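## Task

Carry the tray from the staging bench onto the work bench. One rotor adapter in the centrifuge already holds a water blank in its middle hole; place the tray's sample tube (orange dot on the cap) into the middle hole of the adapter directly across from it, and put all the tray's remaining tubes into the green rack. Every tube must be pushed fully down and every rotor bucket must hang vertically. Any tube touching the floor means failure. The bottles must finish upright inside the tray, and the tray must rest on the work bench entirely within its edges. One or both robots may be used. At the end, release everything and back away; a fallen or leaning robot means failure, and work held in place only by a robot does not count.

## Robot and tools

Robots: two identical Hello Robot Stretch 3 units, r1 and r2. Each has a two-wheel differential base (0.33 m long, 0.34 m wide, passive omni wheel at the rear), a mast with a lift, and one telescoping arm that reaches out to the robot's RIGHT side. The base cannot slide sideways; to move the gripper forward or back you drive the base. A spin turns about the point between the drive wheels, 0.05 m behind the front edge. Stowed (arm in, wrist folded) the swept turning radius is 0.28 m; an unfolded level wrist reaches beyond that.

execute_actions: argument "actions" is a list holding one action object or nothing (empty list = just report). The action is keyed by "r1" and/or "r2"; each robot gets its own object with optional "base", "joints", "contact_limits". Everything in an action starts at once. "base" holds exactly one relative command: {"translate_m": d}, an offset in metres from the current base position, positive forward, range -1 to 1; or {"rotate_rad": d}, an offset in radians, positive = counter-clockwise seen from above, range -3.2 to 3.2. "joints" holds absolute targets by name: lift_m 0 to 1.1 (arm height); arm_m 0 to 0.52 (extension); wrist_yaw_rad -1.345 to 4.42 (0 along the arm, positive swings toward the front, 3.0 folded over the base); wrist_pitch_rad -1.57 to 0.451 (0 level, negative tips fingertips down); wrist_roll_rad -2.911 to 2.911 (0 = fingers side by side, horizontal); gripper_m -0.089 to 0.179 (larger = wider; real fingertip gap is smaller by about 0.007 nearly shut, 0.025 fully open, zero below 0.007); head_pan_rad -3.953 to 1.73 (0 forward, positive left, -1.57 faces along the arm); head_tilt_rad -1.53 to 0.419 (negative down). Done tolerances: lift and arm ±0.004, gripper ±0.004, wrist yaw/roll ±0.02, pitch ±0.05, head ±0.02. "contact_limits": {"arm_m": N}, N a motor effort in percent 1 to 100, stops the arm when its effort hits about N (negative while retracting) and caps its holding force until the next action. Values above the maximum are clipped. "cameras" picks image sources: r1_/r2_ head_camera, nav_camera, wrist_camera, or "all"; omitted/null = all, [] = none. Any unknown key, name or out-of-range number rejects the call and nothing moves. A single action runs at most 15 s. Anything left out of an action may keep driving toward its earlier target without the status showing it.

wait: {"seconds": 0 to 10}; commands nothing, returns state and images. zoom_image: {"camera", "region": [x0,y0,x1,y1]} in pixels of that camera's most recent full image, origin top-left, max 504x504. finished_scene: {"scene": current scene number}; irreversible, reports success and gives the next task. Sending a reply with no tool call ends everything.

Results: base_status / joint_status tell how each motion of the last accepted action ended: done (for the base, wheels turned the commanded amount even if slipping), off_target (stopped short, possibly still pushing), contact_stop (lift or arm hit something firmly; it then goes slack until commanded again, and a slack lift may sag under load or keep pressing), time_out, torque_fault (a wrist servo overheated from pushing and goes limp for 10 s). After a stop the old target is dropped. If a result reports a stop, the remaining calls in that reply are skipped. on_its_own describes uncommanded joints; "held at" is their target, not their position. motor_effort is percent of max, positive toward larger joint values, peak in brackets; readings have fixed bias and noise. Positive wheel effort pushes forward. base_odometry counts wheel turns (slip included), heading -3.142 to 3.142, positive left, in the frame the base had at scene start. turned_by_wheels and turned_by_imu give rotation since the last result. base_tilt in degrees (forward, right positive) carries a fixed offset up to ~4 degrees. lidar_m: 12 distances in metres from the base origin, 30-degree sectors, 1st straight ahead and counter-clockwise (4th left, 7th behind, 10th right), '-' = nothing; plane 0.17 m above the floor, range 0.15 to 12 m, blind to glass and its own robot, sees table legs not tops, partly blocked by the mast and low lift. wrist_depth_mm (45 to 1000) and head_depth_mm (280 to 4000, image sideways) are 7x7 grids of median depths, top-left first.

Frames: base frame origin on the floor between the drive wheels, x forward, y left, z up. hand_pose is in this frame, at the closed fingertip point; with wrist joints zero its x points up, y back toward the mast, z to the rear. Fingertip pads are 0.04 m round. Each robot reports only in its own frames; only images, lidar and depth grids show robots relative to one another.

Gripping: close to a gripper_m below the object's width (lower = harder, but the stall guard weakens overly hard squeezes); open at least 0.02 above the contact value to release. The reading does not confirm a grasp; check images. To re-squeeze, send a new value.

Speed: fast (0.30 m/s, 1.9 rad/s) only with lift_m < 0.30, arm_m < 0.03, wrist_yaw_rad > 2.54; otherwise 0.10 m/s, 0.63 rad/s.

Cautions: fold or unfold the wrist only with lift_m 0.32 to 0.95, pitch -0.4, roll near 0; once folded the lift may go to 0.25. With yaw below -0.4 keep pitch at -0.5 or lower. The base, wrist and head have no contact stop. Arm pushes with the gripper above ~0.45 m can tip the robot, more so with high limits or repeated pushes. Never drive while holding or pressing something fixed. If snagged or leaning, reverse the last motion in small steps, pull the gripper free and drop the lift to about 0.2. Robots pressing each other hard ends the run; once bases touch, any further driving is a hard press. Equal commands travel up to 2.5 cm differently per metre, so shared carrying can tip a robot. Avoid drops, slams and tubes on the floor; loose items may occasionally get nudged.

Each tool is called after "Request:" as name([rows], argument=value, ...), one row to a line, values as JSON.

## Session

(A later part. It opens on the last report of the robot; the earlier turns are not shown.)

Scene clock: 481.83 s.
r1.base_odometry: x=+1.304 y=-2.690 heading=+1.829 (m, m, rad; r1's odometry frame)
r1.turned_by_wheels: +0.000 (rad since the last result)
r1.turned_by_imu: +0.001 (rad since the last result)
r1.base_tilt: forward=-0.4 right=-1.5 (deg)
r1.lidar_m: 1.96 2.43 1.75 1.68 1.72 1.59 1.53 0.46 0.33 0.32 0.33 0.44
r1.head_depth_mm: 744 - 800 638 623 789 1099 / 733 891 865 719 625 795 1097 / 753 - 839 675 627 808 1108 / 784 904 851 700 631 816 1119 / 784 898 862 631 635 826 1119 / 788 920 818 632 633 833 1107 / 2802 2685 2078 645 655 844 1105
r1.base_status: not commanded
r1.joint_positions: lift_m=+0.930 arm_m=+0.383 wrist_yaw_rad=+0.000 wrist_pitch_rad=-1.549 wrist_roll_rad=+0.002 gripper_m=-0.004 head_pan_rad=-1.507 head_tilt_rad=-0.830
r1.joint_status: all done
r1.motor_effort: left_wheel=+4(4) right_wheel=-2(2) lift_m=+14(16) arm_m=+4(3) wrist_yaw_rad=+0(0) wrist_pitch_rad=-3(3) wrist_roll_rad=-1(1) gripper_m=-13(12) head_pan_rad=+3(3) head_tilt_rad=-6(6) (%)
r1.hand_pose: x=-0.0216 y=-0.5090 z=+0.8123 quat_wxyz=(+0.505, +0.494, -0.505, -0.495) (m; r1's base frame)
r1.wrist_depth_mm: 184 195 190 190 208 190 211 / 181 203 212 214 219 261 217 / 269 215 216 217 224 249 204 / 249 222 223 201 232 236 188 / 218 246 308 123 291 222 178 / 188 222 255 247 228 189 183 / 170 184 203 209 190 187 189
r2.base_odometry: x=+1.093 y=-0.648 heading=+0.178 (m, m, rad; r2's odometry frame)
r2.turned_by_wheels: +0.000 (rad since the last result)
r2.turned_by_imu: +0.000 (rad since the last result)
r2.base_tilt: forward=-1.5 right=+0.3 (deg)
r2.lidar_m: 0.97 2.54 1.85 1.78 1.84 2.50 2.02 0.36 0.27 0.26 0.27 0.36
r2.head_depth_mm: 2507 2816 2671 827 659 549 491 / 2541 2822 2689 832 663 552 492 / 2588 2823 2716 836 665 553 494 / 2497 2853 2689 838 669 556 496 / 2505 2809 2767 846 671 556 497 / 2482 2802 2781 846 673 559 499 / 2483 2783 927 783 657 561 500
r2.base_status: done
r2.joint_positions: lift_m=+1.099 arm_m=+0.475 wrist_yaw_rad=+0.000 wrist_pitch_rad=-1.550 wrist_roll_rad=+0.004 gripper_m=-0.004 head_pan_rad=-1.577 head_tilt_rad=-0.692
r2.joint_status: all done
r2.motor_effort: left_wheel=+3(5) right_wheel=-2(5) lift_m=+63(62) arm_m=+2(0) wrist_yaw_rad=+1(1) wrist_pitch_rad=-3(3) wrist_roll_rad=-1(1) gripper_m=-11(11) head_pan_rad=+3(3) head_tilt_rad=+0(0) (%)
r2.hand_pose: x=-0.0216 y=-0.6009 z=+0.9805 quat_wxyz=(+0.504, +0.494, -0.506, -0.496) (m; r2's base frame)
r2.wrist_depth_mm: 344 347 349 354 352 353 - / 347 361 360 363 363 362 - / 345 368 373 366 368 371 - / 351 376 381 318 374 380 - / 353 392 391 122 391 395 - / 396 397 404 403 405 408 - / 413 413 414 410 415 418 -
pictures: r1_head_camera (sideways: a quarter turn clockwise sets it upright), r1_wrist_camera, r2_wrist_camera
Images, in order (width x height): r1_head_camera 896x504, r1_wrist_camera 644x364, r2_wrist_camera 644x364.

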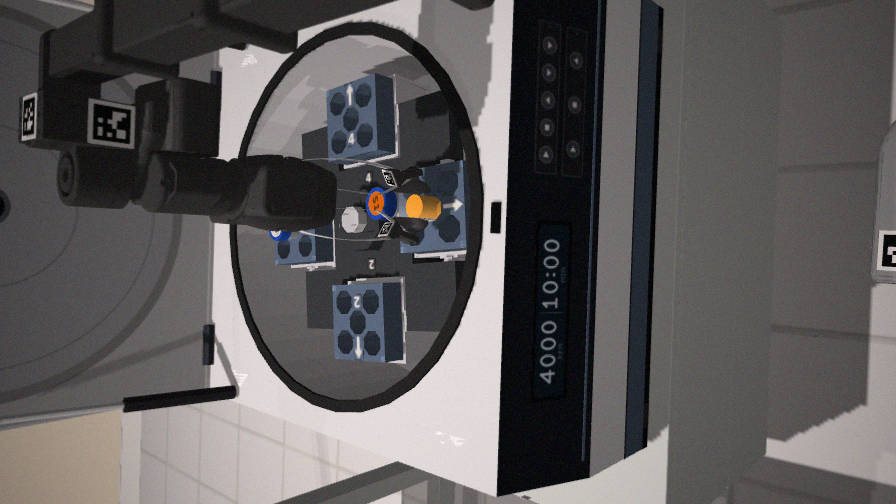

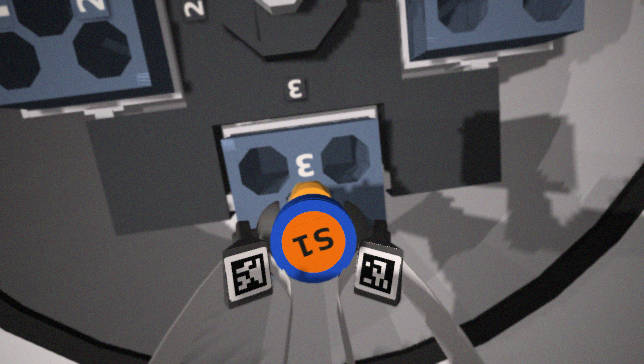

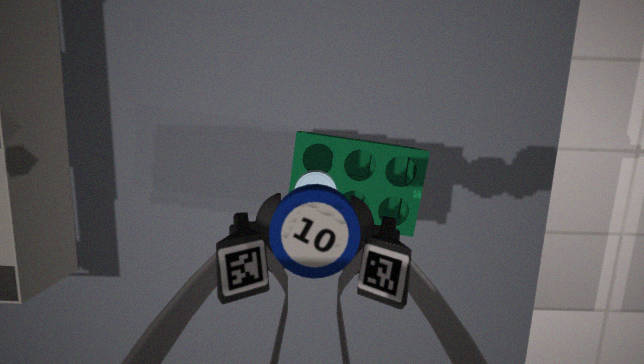

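Request:
execute_actions([
  {"r1":{"joints":{"lift_m":0.915}},"r2":{"base":{"translate_m":-0.003},"joints":{"arm_m":0.483,"lift_m":1.05}}},
], cameras=["r2_wrist_camera","r2_head_camera"])

Request:
execute_actions([
  {"r1":{"joints":{"gripper_m":0.055}},"r2":{"joints":{"lift_m":1.03}}},
], cameras=["r2_wrist_camera","r2_head_camera","r1_head_camera"])

Scene clock: 487.93 s.
r1.base_odometry: x=+1.304 y=-2.690 heading=+1.829 (m, m, rad; r1's odometry frame)
r1.turned_by_wheels: +0.000 (rad since the last result)
r1.turned_by_imu: +0.001 (rad since the last result)
r1.base_tilt: forward=-0.3 right=-1.4 (deg)
r1.lidar_m: 1.96 2.43 1.75 1.67 1.73 1.59 1.53 0.46 0.33 0.32 0.33 0.44
r1.head_depth_mm: 759 - 816 638 621 788 1099 / 749 888 860 720 624 797 1093 / 763 - 825 680 627 805 1111 / 782 908 851 703 631 813 1121 / 786 895 861 629 632 822 1112 / 789 918 816 632 638 833 1111 / 2775 2675 2090 647 656 845 1104
r1.base_status: not commanded
r1.joint_positions: lift_m=+0.915 arm_m=+0.383 wrist_yaw_rad=+0.000 wrist_pitch_rad=-1.548 wrist_roll_rad=+0.002 gripper_m=-0.004 head_pan_rad=-1.507 head_tilt_rad=-0.830
r1.joint_status: all done
r1.motor_effort: left_wheel=+4(4) right_wheel=-2(2) lift_m=+14(14) arm_m=+3(3) wrist_yaw_rad=+0(0) wrist_pitch_rad=-4(4) wrist_roll_rad=-1(1) gripper_m=-13(13) head_pan_rad=+2(2) head_tilt_rad=-6(5) (%)
r1.hand_pose: x=-0.0216 y=-0.5093 z=+0.7973 quat_wxyz=(+0.505, +0.494, -0.506, -0.495) (m; r1's base frame)
r1.wrist_depth_mm: 168 188 176 176 195 175 202 / 168 193 197 200 203 208 216 / 253 200 201 203 210 214 205 / 246 206 208 185 214 230 189 / 217 212 300 123 295 223 171 / 189 222 256 245 229 189 165 / 165 184 204 210 191 167 172
r2.base_odometry: x=+1.090 y=-0.648 heading=+0.178 (m, m, rad; r2's odometry frame)
r2.turned_by_wheels: +0.000 (rad since the last result)
r2.turned_by_imu: +0.000 (rad since the last result)
r2.base_tilt: forward=-1.5 right=+0.3 (deg)
r2.lidar_m: 0.97 2.55 1.85 1.77 1.84 2.50 2.02 0.36 0.27 0.26 0.27 0.37
r2.head_depth_mm: - 2834 2666 854 661 549 491 / 2535 2812 2717 830 663 551 493 / - 2856 2721 808 665 553 494 / 2493 2775 2728 823 667 555 496 / 2511 2797 2772 840 671 557 497 / 2490 2821 2789 849 674 560 499 / 2490 2779 948 785 657 561 500
r2.base_status: done
r2.joint_positions: lift_m=+1.051 arm_m=+0.483 wrist_yaw_rad=+0.000 wrist_pitch_rad=-1.550 wrist_roll_rad=+0.004 gripper_m=-0.004 head_pan_rad=-1.577 head_tilt_rad=-0.692
r2.joint_status: all done
r2.motor_effort: left_wheel=+3(4) right_wheel=-2(6) lift_m=+18(58) arm_m=+2(3) wrist_yaw_rad=+0(0) wrist_pitch_rad=-3(3) wrist_roll_rad=-1(2) gripper_m=-11(12) head_pan_rad=+3(3) head_tilt_rad=+0(1) (%)
r2.hand_pose: x=-0.0216 y=-0.6089 z=+0.9327 quat_wxyz=(+0.504, +0.494, -0.506, -0.496) (m; r2's base frame)
r2.wrist_depth_mm: 304 305 307 307 307 310 310 / 310 312 312 315 317 316 323 / 320 321 320 321 326 326 - / 328 331 331 267 299 334 - / 334 341 338 123 323 344 - / 344 348 352 354 353 350 - / 357 359 361 360 362 361 -
pictures: r2_head_camera (sideways: a quarter turn clockwise sets it upright), r2_wrist_camera
Images, in order (width x height): r2_head_camera 896x504, r2_wrist_camera 644x364.

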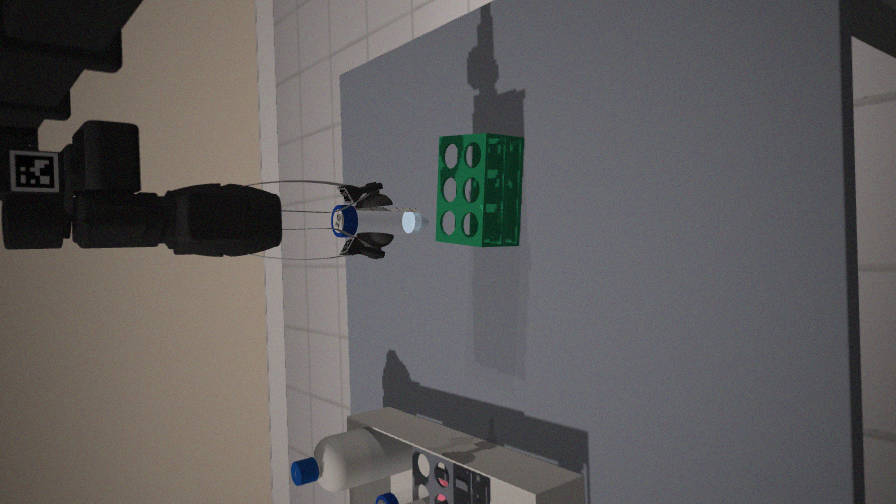

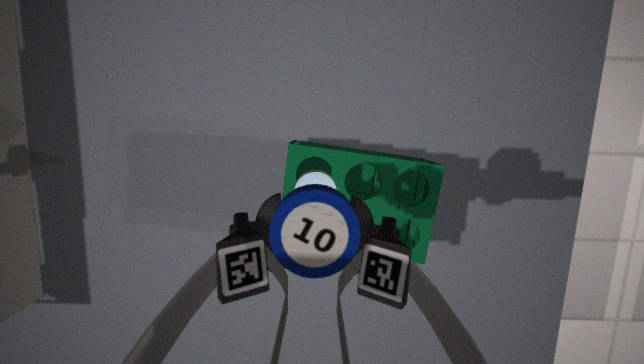

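Scene clock: 489.03 s.
r1.base_odometry: x=+1.304 y=-2.690 heading=+1.829 (m, m, rad; r1's odometry frame)
r1.turned_by_wheels: +0.000 (rad since the last result)
r1.turned_by_imu: +0.000 (rad since the last result)
r1.base_tilt: forward=-0.2 right=-1.4 (deg)
r1.lidar_m: 1.97 2.43 1.75 1.67 1.73 1.59 1.53 0.46 0.33 0.32 0.33 0.44
r1.head_depth_mm: 761 - 813 635 621 787 1100 / 749 889 859 721 623 798 1097 / 765 - 811 676 626 805 1117 / 782 903 848 701 632 819 1125 / 788 899 861 632 632 825 1112 / 788 918 813 633 636 839 1102 / 2805 2711 2093 647 654 843 1110
r1.base_status: not commanded
r1.joint_positions: lift_m=+0.915 arm_m=+0.383 wrist_yaw_rad=+0.000 wrist_pitch_rad=-1.548 wrist_roll_rad=+0.002 gripper_m=+0.055 head_pan_rad=-1.507 head_tilt_rad=-0.830
r1.joint_status: all done
r1.motor_effort: left_wheel=+4(4) right_wheel=-2(2) lift_m=+14(14) arm_m=+3(3) wrist_yaw_rad=+0(0) wrist_pitch_rad=-3(3) wrist_roll_rad=-1(1) gripper_m=+2(80) head_pan_rad=+2(2) head_tilt_rad=-5(5) (%)
r1.hand_pose: x=-0.0216 y=-0.5093 z=+0.7973 quat_wxyz=(+0.505, +0.494, -0.506, -0.495) (m; r1's base frame)
r1.wrist_depth_mm: 168 188 176 177 195 175 201 / 168 193 196 199 204 207 217 / 252 201 201 203 210 213 205 / 245 205 208 184 215 230 189 / 219 213 230 159 286 223 171 / 188 222 240 243 226 188 164 / 164 183 205 208 188 166 172
r2.base_odometry: x=+1.090 y=-0.648 heading=+0.178 (m, m, rad; r2's odometry frame)
r2.turned_by_wheels: +0.000 (rad since the last result)
r2.turned_by_imu: +0.000 (rad since the last result)
r2.base_tilt: forward=-1.5 right=+0.3 (deg)
r2.lidar_m: 0.97 2.54 1.85 1.78 1.84 2.50 2.02 0.36 0.27 0.26 0.27 0.36
r2.head_depth_mm: - 2870 2680 856 659 549 491 / 2484 2819 2699 829 664 552 493 / - 2884 2689 730 665 554 494 / 2476 2787 2753 810 669 555 496 / 2491 2821 2740 845 671 557 497 / 2477 2802 2779 850 674 560 499 / 2475 2785 943 782 659 562 501
r2.base_status: not commanded
r2.joint_positions: lift_m=+1.031 arm_m=+0.483 wrist_yaw_rad=+0.000 wrist_pitch_rad=-1.550 wrist_roll_rad=+0.004 gripper_m=-0.004 head_pan_rad=-1.577 head_tilt_rad=-0.692
r2.joint_status: all done
r2.motor_effort: left_wheel=+3(3) right_wheel=-2(2) lift_m=+18(13) arm_m=+2(3) wrist_yaw_rad=+0(1) wrist_pitch_rad=-2(3) wrist_roll_rad=-1(1) gripper_m=-12(11) head_pan_rad=+3(2) head_tilt_rad=+0(0) (%)
r2.hand_pose: x=-0.0216 y=-0.6089 z=+0.9127 quat_wxyz=(+0.504, +0.494, -0.506, -0.496) (m; r2's base frame)
r2.wrist_depth_mm: 283 287 288 288 290 289 290 / 294 295 293 295 297 298 298 / 303 301 303 303 301 307 309 / 309 312 309 248 276 312 318 / 316 319 317 122 260 321 - / 323 326 327 329 330 331 - / 335 336 335 339 340 341 -
pictures: r1_head_camera (sideways: a quarter turn clockwise sets it upright), r2_head_camera (sideways: a quarter turn clockwise sets it upright), r2_wrist_camera
Images, in order (width x height): r1_head_camera 896x504, r2_head_camera 896x504, r2_wrist_camera 644x364.

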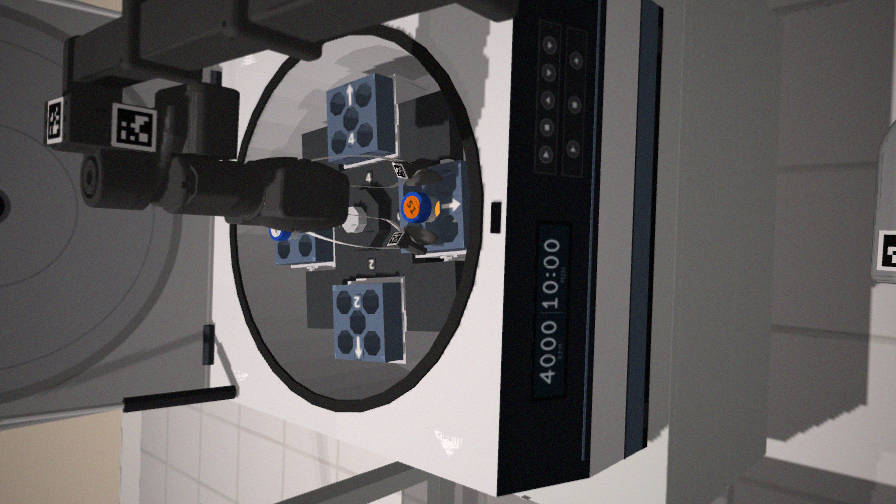

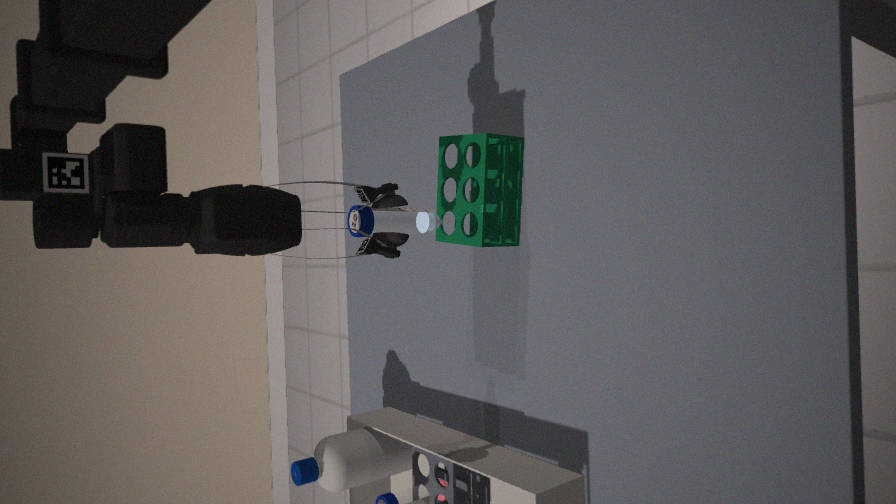

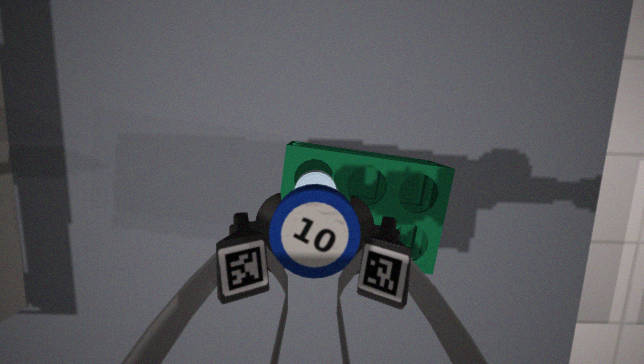

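Request:
execute_actions([
  {"r1":{"joints":{"lift_m":1.09}},"r2":{"joints":{"arm_m":0.489}}},
], cameras=["r2_wrist_camera","r1_wrist_camera","r1_head_camera"])

Request:
execute_actions([
  {"r1":{"joints":{"arm_m":0.27}},"r2":{"joints":{"lift_m":1.01}}},
], cameras=["r2_wrist_camera","r2_head_camera"])

Scene clock: 499.07 s.
r1.base_odometry: x=+1.304 y=-2.690 heading=+1.829 (m, m, rad; r1's odometry frame)
r1.turned_by_wheels: +0.000 (rad since the last result)
r1.turned_by_imu: +0.001 (rad since the last result)
r1.base_tilt: forward=-0.3 right=-1.5 (deg)
r1.lidar_m: 1.96 2.43 1.74 1.68 1.73 1.59 1.53 0.46 0.33 0.32 0.33 0.44
r1.head_depth_mm: 776 890 807 639 621 788 1094 / 774 890 857 719 626 802 1096 / - 917 850 676 627 804 1110 / 781 914 849 706 629 812 1120 / 787 899 856 632 631 825 1115 / 790 917 818 632 634 834 1111 / 2770 2672 2076 649 655 846 1111
r1.base_status: not commanded
r1.joint_positions: lift_m=+1.090 arm_m=+0.383 wrist_yaw_rad=+0.000 wrist_pitch_rad=-1.548 wrist_roll_rad=+0.002 gripper_m=+0.055 head_pan_rad=-1.507 head_tilt_rad=-0.830
r1.joint_status: all done
r1.motor_effort: left_wheel=+4(4) right_wheel=-2(2) lift_m=+22(23) arm_m=+4(3) wrist_yaw_rad=+0(0) wrist_pitch_rad=-3(4) wrist_roll_rad=-1(1) gripper_m=+1(0) head_pan_rad=+3(3) head_tilt_rad=-6(5) (%)
r1.hand_pose: x=-0.0216 y=-0.5093 z=+0.9717 quat_wxyz=(+0.505, +0.494, -0.506, -0.495) (m; r1's base frame)
r1.wrist_depth_mm: 295 355 351 355 341 322 - / 300 351 361 371 379 324 - / 306 380 375 378 390 328 - / 316 346 388 372 395 340 - / 325 326 371 412 347 350 - / - 337 - 348 - - - / - - - - - - -
r2.base_odometry: x=+1.090 y=-0.648 heading=+0.178 (m, m, rad; r2's odometry frame)
r2.turned_by_wheels: +0.000 (rad since the last result)
r2.turned_by_imu: +0.000 (rad since the last result)
r2.base_tilt: forward=-1.5 right=+0.3 (deg)
r2.lidar_m: 0.97 2.55 1.85 1.78 1.84 2.50 2.02 0.36 0.27 0.26 0.27 0.36
r2.head_depth_mm: - 2857 2689 857 659 550 492 / 2394 2802 2673 830 663 552 492 / - 2866 2711 808 664 553 494 / 2455 2779 2730 814 668 556 496 / 2498 2796 2780 845 671 557 497 / 2456 2784 2776 848 674 560 499 / 2474 2786 943 784 656 560 500
r2.base_status: not commanded
r2.joint_positions: lift_m=+1.031 arm_m=+0.489 wrist_yaw_rad=+0.000 wrist_pitch_rad=-1.550 wrist_roll_rad=+0.004 gripper_m=-0.004 head_pan_rad=-1.577 head_tilt_rad=-0.692
r2.joint_status: all done
r2.motor_effort: left_wheel=+3(3) right_wheel=-2(2) lift_m=+18(18) arm_m=+2(0) wrist_yaw_rad=-1(1) wrist_pitch_rad=-3(3) wrist_roll_rad=-1(1) gripper_m=-12(11) head_pan_rad=+3(3) head_tilt_rad=+0(0) (%)
r2.hand_pose: x=-0.0216 y=-0.6149 z=+0.9127 quat_wxyz=(+0.504, +0.494, -0.506, -0.496) (m; r2's base frame)
r2.wrist_depth_mm: 285 286 288 286 287 289 290 / 292 292 295 294 294 296 301 / 302 302 304 302 304 303 309 / 307 308 310 248 285 315 319 / 316 317 317 122 272 323 - / 325 325 330 330 329 331 - / 334 338 334 338 341 339 -
pictures: r1_head_camera (sideways: a quarter turn clockwise sets it upright), r1_wrist_camera, r2_wrist_camera
Images, in order (width x height): r1_head_camera 896x504, r1_wrist_camera 644x364, r2_wrist_camera 644x364.

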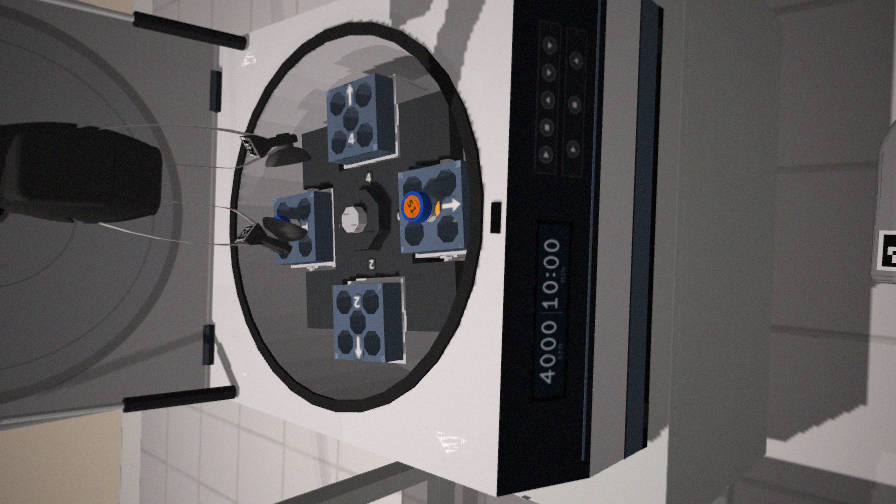

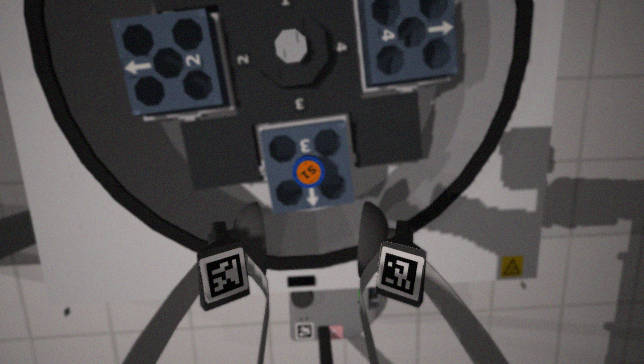

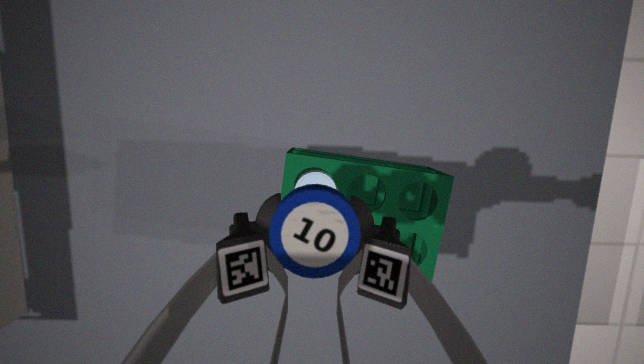

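Scene clock: 501.13 s.
r1.base_odometry: x=+1.304 y=-2.690 heading=+1.829 (m, m, rad; r1's odometry frame)
r1.turned_by_wheels: +0.000 (rad since the last result)
r1.turned_by_imu: +0.000 (rad since the last result)
r1.base_tilt: forward=-0.3 right=-1.4 (deg)
r1.lidar_m: 1.95 2.43 1.75 1.67 1.73 1.60 1.53 0.46 0.33 0.32 0.33 0.44
r1.head_depth_mm: 778 897 804 636 619 787 1101 / 775 890 861 719 624 794 1099 / - - 873 679 629 807 1112 / 782 913 860 700 632 818 1123 / 785 899 859 633 634 824 1113 / 784 918 816 632 635 840 1103 / 2809 2686 2090 647 655 846 1104
r1.base_status: not commanded
r1.joint_positions: lift_m=+1.090 arm_m=+0.270 wrist_yaw_rad=+0.000 wrist_pitch_rad=-1.549 wrist_roll_rad=+0.002 gripper_m=+0.055 head_pan_rad=-1.507 head_tilt_rad=-0.830
r1.joint_status: all done
r1.motor_effort: left_wheel=+4(4) right_wheel=-2(2) lift_m=+22(22) arm_m=-3(3) wrist_yaw_rad=+0(1) wrist_pitch_rad=-3(3) wrist_roll_rad=-2(1) gripper_m=+0(0) head_pan_rad=+2(3) head_tilt_rad=-5(6) (%)
r1.hand_pose: x=-0.0216 y=-0.3969 z=+0.9717 quat_wxyz=(+0.505, +0.494, -0.506, -0.495) (m; r1's base frame)
r1.wrist_depth_mm: 289 359 353 358 366 311 - / 297 351 361 350 392 318 - / 306 309 396 439 326 330 - / 315 318 322 328 336 342 - / - - - - - - - / - - - - - - - / - - - - - - -
r2.base_odometry: x=+1.090 y=-0.648 heading=+0.178 (m, m, rad; r2's odometry frame)
r2.turned_by_wheels: +0.000 (rad since the last result)
r2.turned_by_imu: +0.000 (rad since the last result)
r2.base_tilt: forward=-1.5 right=+0.2 (deg)
r2.lidar_m: 0.97 2.55 1.85 1.77 1.84 2.50 2.01 0.36 0.27 0.26 0.27 0.36
r2.head_depth_mm: 2444 - 2685 858 660 550 491 / 2427 2865 2709 829 663 552 493 / 2385 2850 2686 804 666 554 494 / 2457 2794 2619 809 668 555 495 / 2487 2792 2747 846 671 558 498 / 2487 2789 2763 849 675 559 499 / 2484 2774 946 783 659 561 500
r2.base_status: not commanded
r2.joint_positions: lift_m=+1.011 arm_m=+0.489 wrist_yaw_rad=+0.000 wrist_pitch_rad=-1.550 wrist_roll_rad=+0.004 gripper_m=-0.004 head_pan_rad=-1.577 head_tilt_rad=-0.692
r2.joint_status: all done
r2.motor_effort: left_wheel=+3(3) right_wheel=-2(2) lift_m=+18(18) arm_m=+2(2) wrist_yaw_rad=+0(0) wrist_pitch_rad=-3(3) wrist_roll_rad=-1(1) gripper_m=-12(12) head_pan_rad=+3(3) head_tilt_rad=+0(1) (%)
r2.hand_pose: x=-0.0216 y=-0.6149 z=+0.8927 quat_wxyz=(+0.504, +0.494, -0.506, -0.496) (m; r2's base frame)
r2.wrist_depth_mm: 265 267 267 271 269 272 270 / 273 274 273 275 276 277 278 / 281 280 281 283 284 285 287 / 288 288 289 228 263 294 294 / 296 295 295 123 240 301 303 / 303 305 309 308 306 308 311 / 311 315 315 318 318 318 -
pictures: r2_head_camera (sideways: a quarter turn clockwise sets it upright), r2_wrist_camera
Images, in order (width x height): r2_head_camera 896x504, r2_wrist_camera 644x364.

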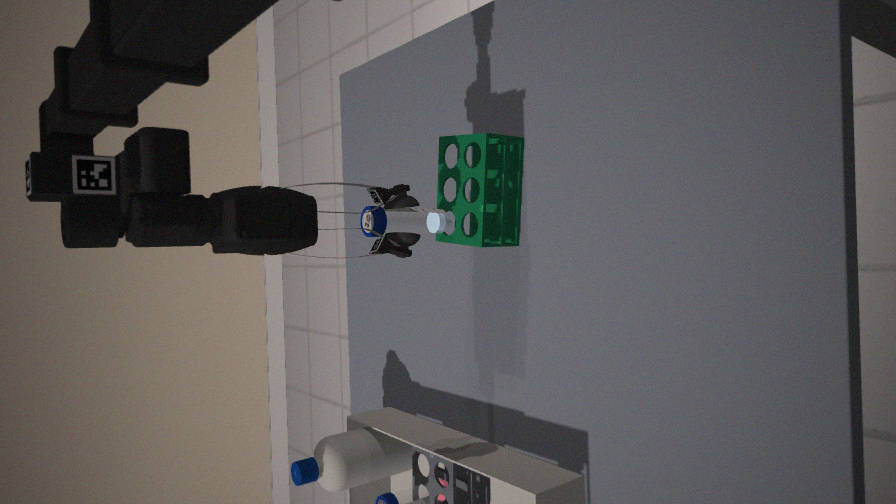

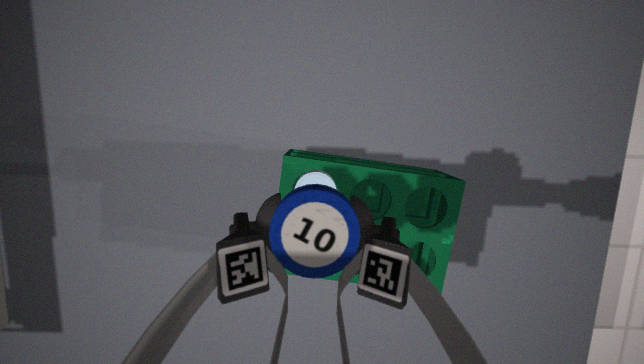

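Request:
execute_actions([
  {"r1":{"base":{"translate_m":1.0},"joints":{"head_tilt_rad":-0.692,"gripper_m":0.065}},"r2":{"joints":{"lift_m":0.975}}},
], cameras=["r2_wrist_camera","r2_head_camera"])

Request:
execute_actions([
  {"r1":{"base":{"translate_m":0.22}},"r2":{"joints":{"gripper_m":0.06}}},
], cameras=["r2_wrist_camera"])

Request:
execute_actions([
  {"r1":{"joints":{"arm_m":0.44}},"r2":{"joints":{"lift_m":1.1}}},
], cameras=["r2_wrist_camera","r1_wrist_camera","r2_head_camera"])

Scene clock: 521.07 s.
r1.base_odometry: x=+1.049 y=-1.723 heading=+1.829 (m, m, rad; r1's odometry frame)
r1.turned_by_wheels: +0.000 (rad since the last result)
r1.turned_by_imu: +0.003 (rad since the last result)
r1.base_tilt: forward=-0.1 right=-1.3 (deg)
r1.lidar_m: 2.72 2.46 1.77 1.70 1.75 2.35 1.26 0.55 0.87 0.97 1.01 1.00
r1.head_depth_mm: - 2941 1057 806 647 573 1154 / - 3003 1009 804 652 571 1148 / 2596 - 949 803 649 571 1154 / 2623 3023 1049 798 648 584 1152 / 2598 3036 1050 800 648 582 1152 / 2664 3030 825 726 623 583 1146 / 2647 2984 1037 743 611 581 1151
r1.base_status: done
r1.joint_positions: lift_m=+1.090 arm_m=+0.270 wrist_yaw_rad=+0.000 wrist_pitch_rad=-1.549 wrist_roll_rad=+0.002 gripper_m=+0.065 head_pan_rad=-1.507 head_tilt_rad=-0.697
r1.joint_status: all done
r1.motor_effort: left_wheel=+4(9) right_wheel=-3(3) lift_m=+22(22) arm_m=-3(3) wrist_yaw_rad=+0(0) wrist_pitch_rad=-4(3) wrist_roll_rad=-1(1) gripper_m=+0(47) head_pan_rad=+2(2) head_tilt_rad=+2(16) (%)
r1.hand_pose: x=-0.0216 y=-0.3969 z=+0.9717 quat_wxyz=(+0.505, +0.494, -0.506, -0.495) (m; r1's base frame)
r1.wrist_depth_mm: 299 333 338 344 348 354 360 / 335 339 348 358 358 363 370 / 347 353 358 364 371 374 382 / 359 363 368 376 380 390 394 / 371 375 380 389 394 402 405 / - - - - - - - / - - - - - - -
r2.base_odometry: x=+1.090 y=-0.648 heading=+0.178 (m, m, rad; r2's odometry frame)
r2.turned_by_wheels: +0.000 (rad since the last result)
r2.turned_by_imu: +0.000 (rad since the last result)
r2.base_tilt: forward=-1.5 right=+0.2 (deg)
r2.lidar_m: 0.97 2.54 1.85 1.78 1.84 2.50 2.01 0.36 0.27 0.26 0.27 0.36
r2.head_depth_mm: 2508 - 2450 827 660 549 491 / 2465 2945 2701 828 663 552 493 / 2473 - 2615 736 665 554 495 / 2496 2781 2627 809 668 555 495 / 2521 2801 2767 842 671 557 497 / 2483 2776 2775 850 675 560 498 / 2474 2808 945 783 660 562 501
r2.base_status: not commanded
r2.joint_positions: lift_m=+0.976 arm_m=+0.489 wrist_yaw_rad=+0.000 wrist_pitch_rad=-1.550 wrist_roll_rad=+0.004 gripper_m=-0.004 head_pan_rad=-1.577 head_tilt_rad=-0.692
r2.joint_status: all done
r2.motor_effort: left_wheel=+3(3) right_wheel=-2(2) lift_m=+18(16) arm_m=+2(2) wrist_yaw_rad=-1(1) wrist_pitch_rad=-3(2) wrist_roll_rad=-1(1) gripper_m=-11(12) head_pan_rad=+3(3) head_tilt_rad=+0(0) (%)
r2.hand_pose: x=-0.0216 y=-0.6149 z=+0.8577 quat_wxyz=(+0.504, +0.494, -0.506, -0.496) (m; r2's base frame)
r2.wrist_depth_mm: 233 235 234 236 236 237 238 / 239 240 241 241 243 243 244 / 246 247 247 249 250 249 250 / 253 253 255 193 228 255 259 / 260 261 261 122 217 262 265 / 268 267 270 206 209 271 272 / 275 276 277 279 277 281 281
pictures: r2_head_camera (sideways: a quarter turn clockwise sets it upright), r2_wrist_camera
Images, in order (width x height): r2_head_camera 896x504, r2_wrist_camera 644x364.

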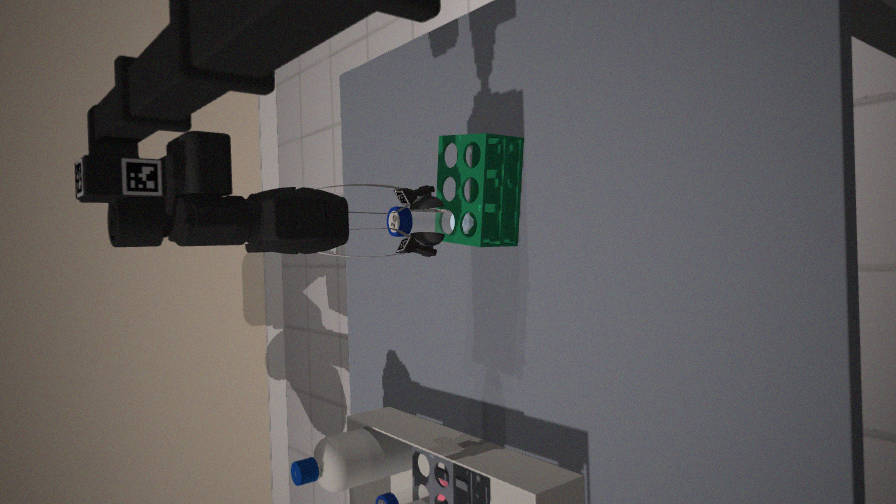

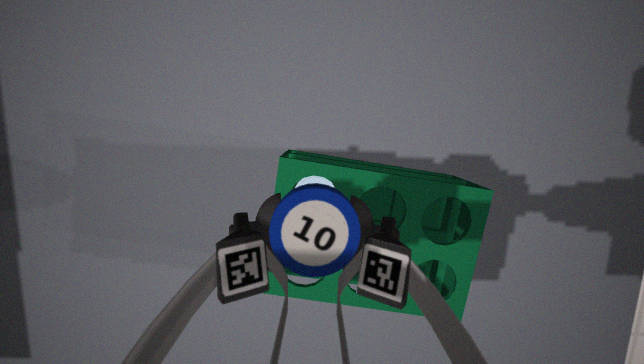

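Scene clock: 524.50 s.
r1.base_odometry: x=+0.993 y=-1.510 heading=+1.829 (m, m, rad; r1's odometry frame)
r1.turned_by_wheels: +0.000 (rad since the last result)
r1.turned_by_imu: +0.001 (rad since the last result)
r1.base_tilt: forward=-0.3 right=-1.5 (deg)
r1.lidar_m: 2.51 2.47 1.77 1.70 1.75 2.37 1.24 0.73 1.01 0.97 1.00 0.79
r1.head_depth_mm: - 3000 1055 805 652 571 1164 / - 2965 1010 804 650 572 1156 / 2580 - 929 729 619 570 1149 / 2642 2966 907 740 616 571 1148 / 2674 3041 1049 735 613 570 1151 / 2672 2998 1046 720 612 583 1147 / 2666 2920 1042 724 614 583 1150
r1.base_status: done
r1.joint_positions: lift_m=+1.090 arm_m=+0.270 wrist_yaw_rad=+0.000 wrist_pitch_rad=-1.549 wrist_roll_rad=+0.002 gripper_m=+0.065 head_pan_rad=-1.507 head_tilt_rad=-0.697
r1.joint_status: not commanded
r1.motor_effort: left_wheel=+4(10) right_wheel=-3(4) lift_m=+22(22) arm_m=-3(3) wrist_yaw_rad=+0(0) wrist_pitch_rad=-4(3) wrist_roll_rad=-1(1) gripper_m=+1(0) head_pan_rad=+2(2) head_tilt_rad=+3(2) (%)
r1.hand_pose: x=-0.0216 y=-0.3969 z=+0.9717 quat_wxyz=(+0.505, +0.494, -0.506, -0.495) (m; r1's base frame)
r1.wrist_depth_mm: 311 330 334 341 350 352 358 / 318 340 344 350 358 363 368 / 246 350 356 362 371 373 379 / 362 366 369 376 383 387 394 / 372 377 379 388 396 401 406 / - - - - - - - / - - - - - - -
r2.base_odometry: x=+1.090 y=-0.648 heading=+0.178 (m, m, rad; r2's odometry frame)
r2.turned_by_wheels: +0.000 (rad since the last result)
r2.turned_by_imu: +0.000 (rad since the last result)
r2.base_tilt: forward=-1.5 right=+0.3 (deg)
r2.lidar_m: 0.97 2.55 1.85 1.77 1.83 2.50 2.01 0.36 0.27 0.26 0.27 0.36
r2.head_depth_mm: 2515 - 2442 827 659 550 490 / 2480 2905 2697 831 662 552 493 / 2463 - 2612 773 665 554 494 / 2496 2819 2623 811 669 556 495 / 2466 2786 2767 847 672 557 498 / 2488 2784 2769 846 674 559 499 / 2485 2785 943 783 657 561 501
r2.base_status: not commanded
r2.joint_positions: lift_m=+0.976 arm_m=+0.489 wrist_yaw_rad=+0.000 wrist_pitch_rad=-1.550 wrist_roll_rad=+0.004 gripper_m=+0.060 head_pan_rad=-1.577 head_tilt_rad=-0.692
r2.joint_status: all done
r2.motor_effort: left_wheel=+3(3) right_wheel=-2(2) lift_m=+18(18) arm_m=+2(2) wrist_yaw_rad=-2(1) wrist_pitch_rad=-3(3) wrist_roll_rad=-1(1) gripper_m=+0(80) head_pan_rad=+3(3) head_tilt_rad=+0(0) (%)
r2.hand_pose: x=-0.0216 y=-0.6149 z=+0.8577 quat_wxyz=(+0.504, +0.494, -0.506, -0.496) (m; r2's base frame)
r2.wrist_depth_mm: 234 236 236 236 237 238 239 / 240 241 241 241 242 244 245 / 246 247 248 248 249 250 250 / 254 253 255 193 227 255 258 / 261 261 257 136 230 262 265 / 268 268 270 206 - 270 272 / 274 275 276 279 277 282 280
pictures: r2_wrist_camera
Images, in order (width x height): r2_wrist_camera 644x364.

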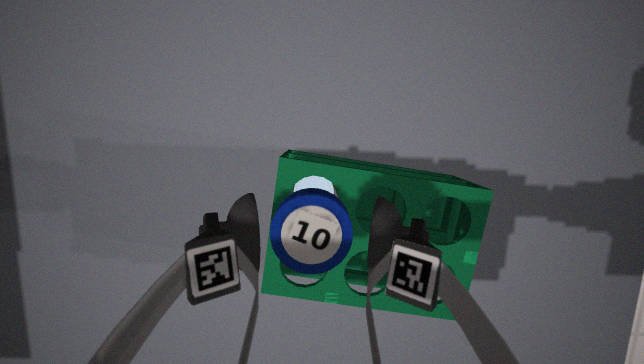

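Scene clock: 527.00 s.
r1.base_odometry: x=+0.993 y=-1.510 heading=+1.829 (m, m, rad; r1's odometry frame)
r1.turned_by_wheels: +0.000 (rad since the last result)
r1.turned_by_imu: +0.001 (rad since the last result)
r1.base_tilt: forward=-0.1 right=-1.4 (deg)
r1.lidar_m: 2.50 2.47 1.78 1.70 1.75 2.36 1.25 0.73 1.01 0.97 1.00 0.79
r1.head_depth_mm: 2608 2938 1062 804 650 573 1152 / 2739 2960 1054 804 650 571 1160 / - - 1008 731 616 571 1150 / 2628 2998 1047 739 614 571 1154 / 2644 3026 1049 732 614 570 1150 / 2658 3007 1041 723 613 584 1148 / 2649 2968 1042 726 610 583 1147
r1.base_status: not commanded
r1.joint_positions: lift_m=+1.090 arm_m=+0.440 wrist_yaw_rad=+0.000 wrist_pitch_rad=-1.549 wrist_roll_rad=+0.002 gripper_m=+0.065 head_pan_rad=-1.507 head_tilt_rad=-0.697
r1.joint_status: all done
r1.motor_effort: left_wheel=+5(5) right_wheel=-3(3) lift_m=+22(22) arm_m=+4(2) wrist_yaw_rad=+0(1) wrist_pitch_rad=-3(3) wrist_roll_rad=-1(1) gripper_m=+1(0) head_pan_rad=+2(3) head_tilt_rad=+1(2) (%)
r1.hand_pose: x=-0.0216 y=-0.5661 z=+0.9717 quat_wxyz=(+0.505, +0.494, -0.506, -0.495) (m; r1's base frame)
r1.wrist_depth_mm: 325 332 335 318 350 351 358 / 332 339 344 351 361 366 368 / 290 310 299 304 371 374 380 / 239 297 350 313 378 388 390 / 330 370 374 385 397 404 405 / 279 345 388 392 - 411 419 / 246 355 378 415 423 427 432
r2.base_odometry: x=+1.090 y=-0.648 heading=+0.178 (m, m, rad; r2's odometry frame)
r2.turned_by_wheels: +0.000 (rad since the last result)
r2.turned_by_imu: +0.000 (rad since the last result)
r2.base_tilt: forward=-1.5 right=+0.3 (deg)
r2.lidar_m: 0.97 2.55 1.85 1.78 1.83 2.50 2.02 0.36 0.27 0.26 0.27 0.36
r2.head_depth_mm: 2511 2806 2685 858 660 550 490 / 2565 2796 2719 830 662 551 493 / 2574 2847 2713 831 666 553 494 / 2508 2840 2734 839 668 556 495 / 2490 2820 2759 845 672 557 497 / 2485 2785 2776 848 675 560 498 / 2477 2794 942 783 657 560 500
r2.base_status: not commanded
r2.joint_positions: lift_m=+1.099 arm_m=+0.489 wrist_yaw_rad=+0.000 wrist_pitch_rad=-1.550 wrist_roll_rad=+0.004 gripper_m=+0.060 head_pan_rad=-1.577 head_tilt_rad=-0.692
r2.joint_status: all done
r2.motor_effort: left_wheel=+3(3) right_wheel=-2(2) lift_m=+62(66) arm_m=+2(2) wrist_yaw_rad=+0(0) wrist_pitch_rad=-3(3) wrist_roll_rad=-1(2) gripper_m=+0(0) head_pan_rad=+4(3) head_tilt_rad=+0(0) (%)
r2.hand_pose: x=-0.0216 y=-0.6149 z=+0.9805 quat_wxyz=(+0.504, +0.494, -0.506, -0.496) (m; r2's base frame)
r2.wrist_depth_mm: 347 348 351 354 355 354 - / 347 361 358 363 363 365 - / 348 367 369 367 370 375 - / 357 379 381 316 376 382 - / 357 388 388 383 393 395 - / 369 397 406 403 - 408 - / 410 413 414 418 417 425 -
pictures: r1_wrist_camera, r2_head_camera (sideways: a quarter turn clockwise sets it upright), r2_wrist_camera
Images, in order (width x height): r1_wrist_camera 644x364, r2_head_camera 896x504, r2_wrist_camera 644x364.

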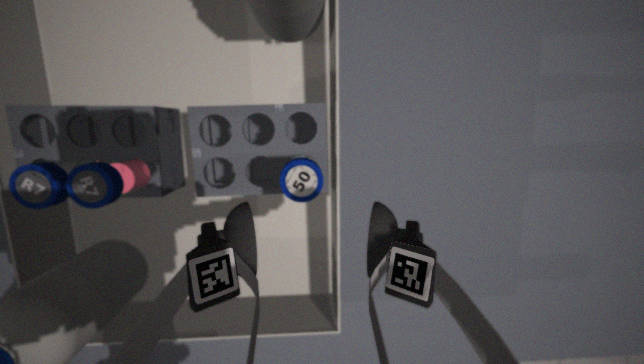

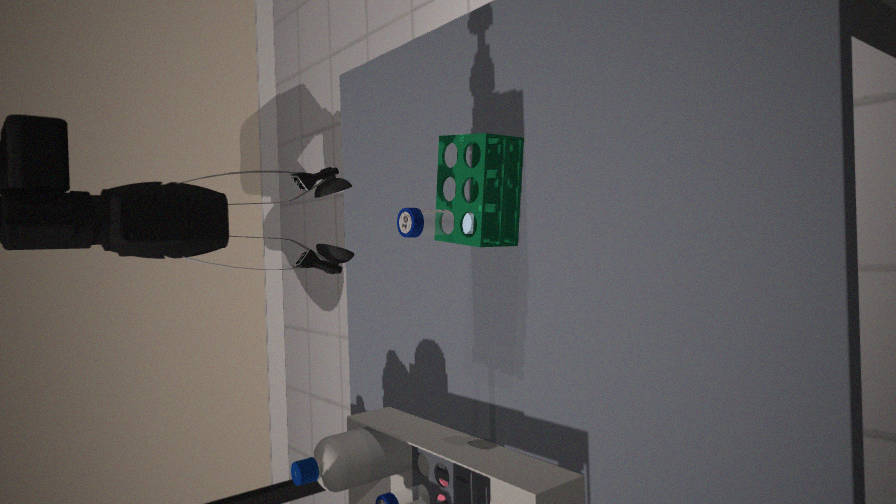

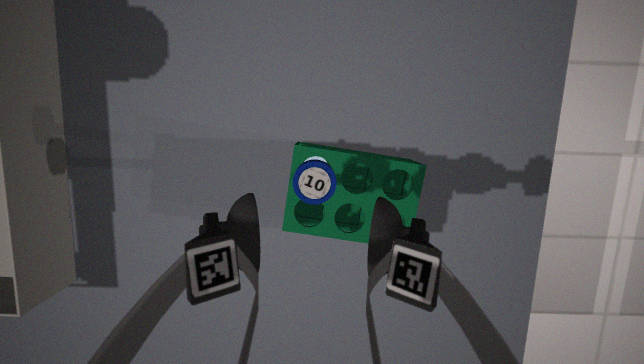

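Request:
execute_actions([
  {"r1":{"base":{"translate_m":0.011}},"r2":{"joints":{"arm_m":0.0}}},
], cameras=["r1_wrist_camera"])

Scene clock: 548.13 s.
r1.base_odometry: x=+0.990 y=-1.499 heading=+1.829 (m, m, rad; r1's odometry frame)
r1.turned_by_wheels: +0.000 (rad since the last result)
r1.turned_by_imu: +0.002 (rad since the last result)
r1.base_tilt: forward=-0.2 right=-1.3 (deg)
r1.lidar_m: 2.50 2.46 1.77 1.70 1.76 2.37 1.24 0.74 1.01 0.97 1.00 0.78
r1.head_depth_mm: 2591 2996 1055 807 652 573 1160 / 2719 3000 1055 804 650 572 1149 / - - 864 748 615 571 1160 / 2675 2998 1046 741 615 573 1158 / 2652 3021 1043 731 615 570 1151 / 2675 3033 1049 704 611 585 1144 / 2574 2961 1042 770 612 582 1159
r1.base_status: done
r1.joint_positions: lift_m=+1.090 arm_m=+0.440 wrist_yaw_rad=+0.000 wrist_pitch_rad=-1.549 wrist_roll_rad=+0.002 gripper_m=+0.065 head_pan_rad=-1.507 head_tilt_rad=-0.697
r1.joint_status: not commanded
r1.motor_effort: left_wheel=+5(11) right_wheel=-3(6) lift_m=+22(22) arm_m=+3(4) wrist_yaw_rad=+0(0) wrist_pitch_rad=-4(3) wrist_roll_rad=-1(1) gripper_m=+0(1) head_pan_rad=+3(2) head_tilt_rad=+2(2) (%)
r1.hand_pose: x=-0.0216 y=-0.5661 z=+0.9717 quat_wxyz=(+0.505, +0.494, -0.506, -0.495) (m; r1's base frame)
r1.wrist_depth_mm: 324 332 338 302 348 354 355 / 327 341 344 350 360 365 370 / 290 296 302 303 369 375 382 / 242 286 351 306 381 386 391 / 334 370 376 383 390 400 407 / 277 322 390 394 - 414 423 / 241 352 354 413 422 426 440
r2.base_odometry: x=+1.090 y=-0.648 heading=+0.178 (m, m, rad; r2's odometry frame)
r2.turned_by_wheels: +0.000 (rad since the last result)
r2.turned_by_imu: +0.000 (rad since the last result)
r2.base_tilt: forward=-1.5 right=+0.3 (deg)
r2.lidar_m: 0.97 2.54 1.84 1.77 1.84 2.50 2.01 0.36 0.27 0.26 0.27 0.37
r2.head_depth_mm: - - - - - - - / - - - - - - - / - 2769 - - - - - / 2491 2808 2750 870 670 568 487 / 2488 2827 2739 846 672 558 497 / 2478 2779 2793 851 673 559 499 / 2465 2762 943 784 658 562 500
r2.base_status: not commanded
r2.joint_positions: lift_m=+1.099 arm_m=+0.002 wrist_yaw_rad=+0.000 wrist_pitch_rad=-1.550 wrist_roll_rad=+0.003 gripper_m=+0.060 head_pan_rad=-1.577 head_tilt_rad=-0.692
r2.joint_status: all done
joint sent to its limit — the command would take r2.arm_m past its lower limit, so that joint was sent only as far as its limit.
r2.motor_effort: left_wheel=+3(3) right_wheel=-2(2) lift_m=+62(62) arm_m=-4(6) wrist_yaw_rad=-1(0) wrist_pitch_rad=-2(3) wrist_roll_rad=-1(1) gripper_m=+0(0) head_pan_rad=+3(3) head_tilt_rad=+0(0) (%)
r2.hand_pose: x=-0.0216 y=-0.1277 z=+0.9805 quat_wxyz=(+0.504, +0.494, -0.506, -0.496) (m; r2's base frame)
r2.wrist_depth_mm: 352 350 350 354 356 354 - / 360 358 364 362 363 364 - / - - - - - - - / - - - - - - - / - - - - - - - / - - - - - - - / - - - - - - -
pictures: r1_wrist_camera
Images, in order (width x height): r1_wrist_camera 644x364.

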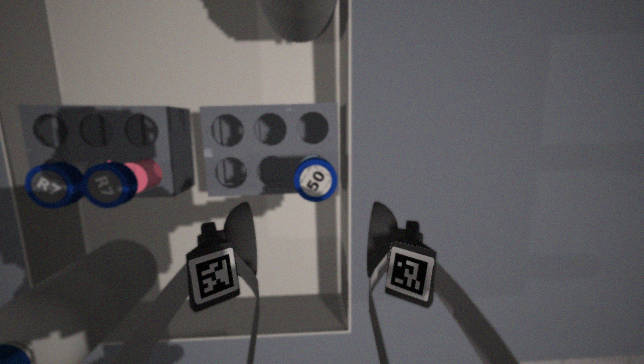

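Request:
execute_actions([
  {"r1":{"joints":{"lift_m":0.99}}},
], cameras=["r1_wrist_camera"])

Scene clock: 552.60 s.
r1.base_odometry: x=+0.990 y=-1.499 heading=+1.829 (m, m, rad; r1's odometry frame)
r1.turned_by_wheels: +0.000 (rad since the last result)
r1.turned_by_imu: +0.001 (rad since the last result)
r1.base_tilt: forward=-0.2 right=-1.3 (deg)
r1.lidar_m: 2.49 2.47 1.78 1.70 1.76 2.37 1.24 0.74 1.01 0.97 1.00 0.78
r1.head_depth_mm: 2535 3052 1057 805 652 572 1157 / 2528 3075 1054 803 649 572 1152 / 2568 - 931 741 614 572 1155 / 2598 3021 980 744 614 570 1151 / 2632 3003 1045 732 613 568 1154 / 2669 2973 1047 702 612 582 1146 / 2646 2908 1046 770 611 582 1147
r1.base_status: not commanded
r1.joint_positions: lift_m=+0.990 arm_m=+0.440 wrist_yaw_rad=+0.000 wrist_pitch_rad=-1.549 wrist_roll_rad=+0.002 gripper_m=+0.065 head_pan_rad=-1.507 head_tilt_rad=-0.697
r1.joint_status: all done
r1.motor_effort: left_wheel=+4(5) right_wheel=-3(3) lift_m=+14(21) arm_m=+3(4) wrist_yaw_rad=+0(0) wrist_pitch_rad=-3(4) wrist_roll_rad=-1(1) gripper_m=+1(1) head_pan_rad=+2(3) head_tilt_rad=+2(2) (%)
r1.hand_pose: x=-0.0216 y=-0.5661 z=+0.8723 quat_wxyz=(+0.505, +0.494, -0.506, -0.495) (m; r1's base frame)
r1.wrist_depth_mm: 237 239 242 246 251 254 260 / 243 245 249 250 259 264 268 / 196 208 249 220 267 272 276 / 196 222 220 205 276 280 284 / 264 270 238 150 285 289 294 / 268 276 284 286 - 299 303 / 232 287 289 294 303 310 316
r2.base_odometry: x=+1.090 y=-0.648 heading=+0.178 (m, m, rad; r2's odometry frame)
r2.turned_by_wheels: +0.000 (rad since the last result)
r2.turned_by_imu: +0.000 (rad since the last result)
r2.base_tilt: forward=-1.5 right=+0.3 (deg)
r2.lidar_m: 0.97 2.54 1.85 1.78 1.84 2.50 2.02 0.36 0.27 0.26 0.27 0.36
r2.head_depth_mm: - - - - - - - / - - - - - - - / - 2779 - - - - - / 2484 2794 2747 872 671 570 486 / 2487 2818 2765 847 672 559 497 / 2506 2799 2804 851 674 560 499 / 2491 2716 942 785 658 562 500
r2.base_status: not commanded
r2.joint_positions: lift_m=+1.099 arm_m=+0.002 wrist_yaw_rad=+0.000 wrist_pitch_rad=-1.550 wrist_roll_rad=+0.003 gripper_m=+0.060 head_pan_rad=-1.577 head_tilt_rad=-0.692
r2.joint_status: not commanded
r2.motor_effort: left_wheel=+3(3) right_wheel=-2(2) lift_m=+62(62) arm_m=-4(5) wrist_yaw_rad=+1(2) wrist_pitch_rad=-3(3) wrist_roll_rad=-1(1) gripper_m=+0(0) head_pan_rad=+3(3) head_tilt_rad=+0(0) (%)
r2.hand_pose: x=-0.0216 y=-0.1277 z=+0.9805 quat_wxyz=(+0.504, +0.494, -0.506, -0.496) (m; r2's base frame)
r2.wrist_depth_mm: 351 352 352 351 353 356 - / 360 360 364 364 361 364 - / - - - - - - - / - - - - - - - / - - - - - - - / - - - - - - - / - - - - - - -
pictures: r1_wrist_camera
Images, in order (width x height): r1_wrist_camera 644x364.

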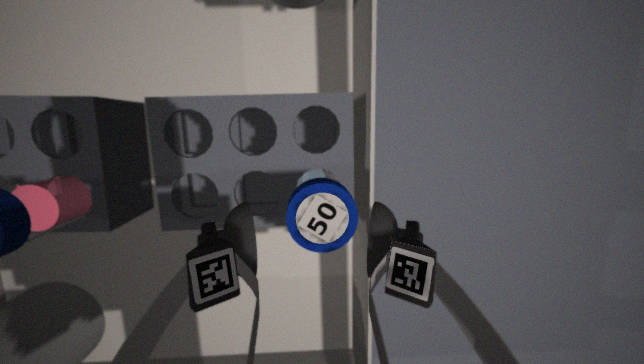

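Request:
execute_actions([
  {"r1":{"joints":{"arm_m":0.447,"lift_m":0.968}}},
], cameras=["r1_wrist_camera"])

Scene clock: 559.30 s.
r1.base_odometry: x=+0.990 y=-1.499 heading=+1.829 (m, m, rad; r1's odometry frame)
r1.turned_by_wheels: +0.000 (rad since the last result)
r1.turned_by_imu: +0.001 (rad since the last result)
r1.base_tilt: forward=-0.3 right=-1.5 (deg)
r1.lidar_m: 2.50 2.47 1.77 1.70 1.76 2.37 1.25 0.74 1.01 0.97 1.00 0.78
r1.head_depth_mm: 2592 - 1009 804 651 571 1158 / 2563 3120 1047 806 649 569 1146 / 2587 - 973 727 615 570 1152 / 2629 3015 1050 739 613 571 1153 / 2666 3000 1046 732 615 570 1150 / 2664 3037 1044 703 613 583 1151 / 2603 2876 1043 771 613 581 1154
r1.base_status: not commanded
r1.joint_positions: lift_m=+0.968 arm_m=+0.447 wrist_yaw_rad=+0.000 wrist_pitch_rad=-1.550 wrist_roll_rad=+0.002 gripper_m=+0.065 head_pan_rad=-1.507 head_tilt_rad=-0.697
r1.joint_status: all done
r1.motor_effort: left_wheel=+3(5) right_wheel=-1(2) lift_m=+13(13) arm_m=+3(6) wrist_yaw_rad=+0(0) wrist_pitch_rad=-2(3) wrist_roll_rad=-1(1) gripper_m=-1(1) head_pan_rad=+2(3) head_tilt_rad=+2(3) (%)
r1.hand_pose: x=-0.0216 y=-0.5729 z=+0.8503 quat_wxyz=(+0.505, +0.494, -0.505, -0.496) (m; r1's base frame)
r1.wrist_depth_mm: 217 219 223 225 231 235 239 / 223 225 229 231 237 241 245 / 174 196 178 216 245 249 253 / 178 196 182 184 252 257 261 / 183 215 219 126 258 265 270 / 251 253 262 236 274 274 280 / 238 262 267 268 277 285 290
r2.base_odometry: x=+1.090 y=-0.648 heading=+0.178 (m, m, rad; r2's odometry frame)
r2.turned_by_wheels: +0.000 (rad since the last result)
r2.turned_by_imu: +0.000 (rad since the last result)
r2.base_tilt: forward=-1.5 right=+0.2 (deg)
r2.lidar_m: 0.97 2.55 1.85 1.78 1.84 2.50 2.01 0.35 0.27 0.26 0.27 0.36
r2.head_depth_mm: - - - - - - - / - - - - - - - / - 2762 - - - - - / 2489 2802 2721 870 669 570 486 / 2480 2828 2776 843 670 558 496 / 2475 2782 2778 849 675 560 499 / 2490 2758 943 784 657 561 501
r2.base_status: not commanded
r2.joint_positions: lift_m=+1.099 arm_m=+0.002 wrist_yaw_rad=+0.000 wrist_pitch_rad=-1.550 wrist_roll_rad=+0.003 gripper_m=+0.060 head_pan_rad=-1.577 head_tilt_rad=-0.692
r2.joint_status: not commanded
r2.motor_effort: left_wheel=+3(3) right_wheel=-2(2) lift_m=+62(62) arm_m=-4(4) wrist_yaw_rad=+0(0) wrist_pitch_rad=-3(2) wrist_roll_rad=-1(1) gripper_m=+0(1) head_pan_rad=+3(3) head_tilt_rad=+0(0) (%)
r2.hand_pose: x=-0.0216 y=-0.1277 z=+0.9805 quat_wxyz=(+0.504, +0.494, -0.506, -0.496) (m; r2's base frame)
r2.wrist_depth_mm: 350 351 353 355 354 356 - / 358 359 358 365 363 360 - / - - - - - - - / - - - - - - - / - - - - - - - / - - - - - - - / - - - - - - -
pictures: r1_wrist_camera
Images, in order (width x height): r1_wrist_camera 644x364.

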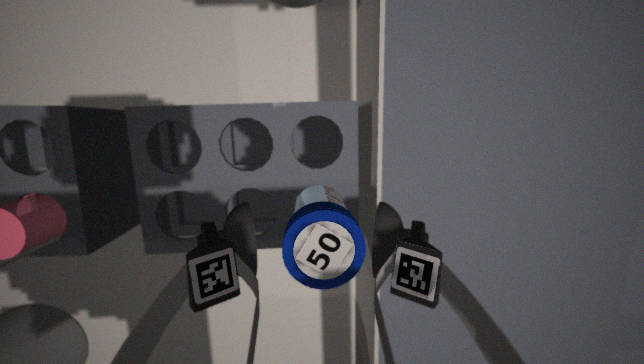

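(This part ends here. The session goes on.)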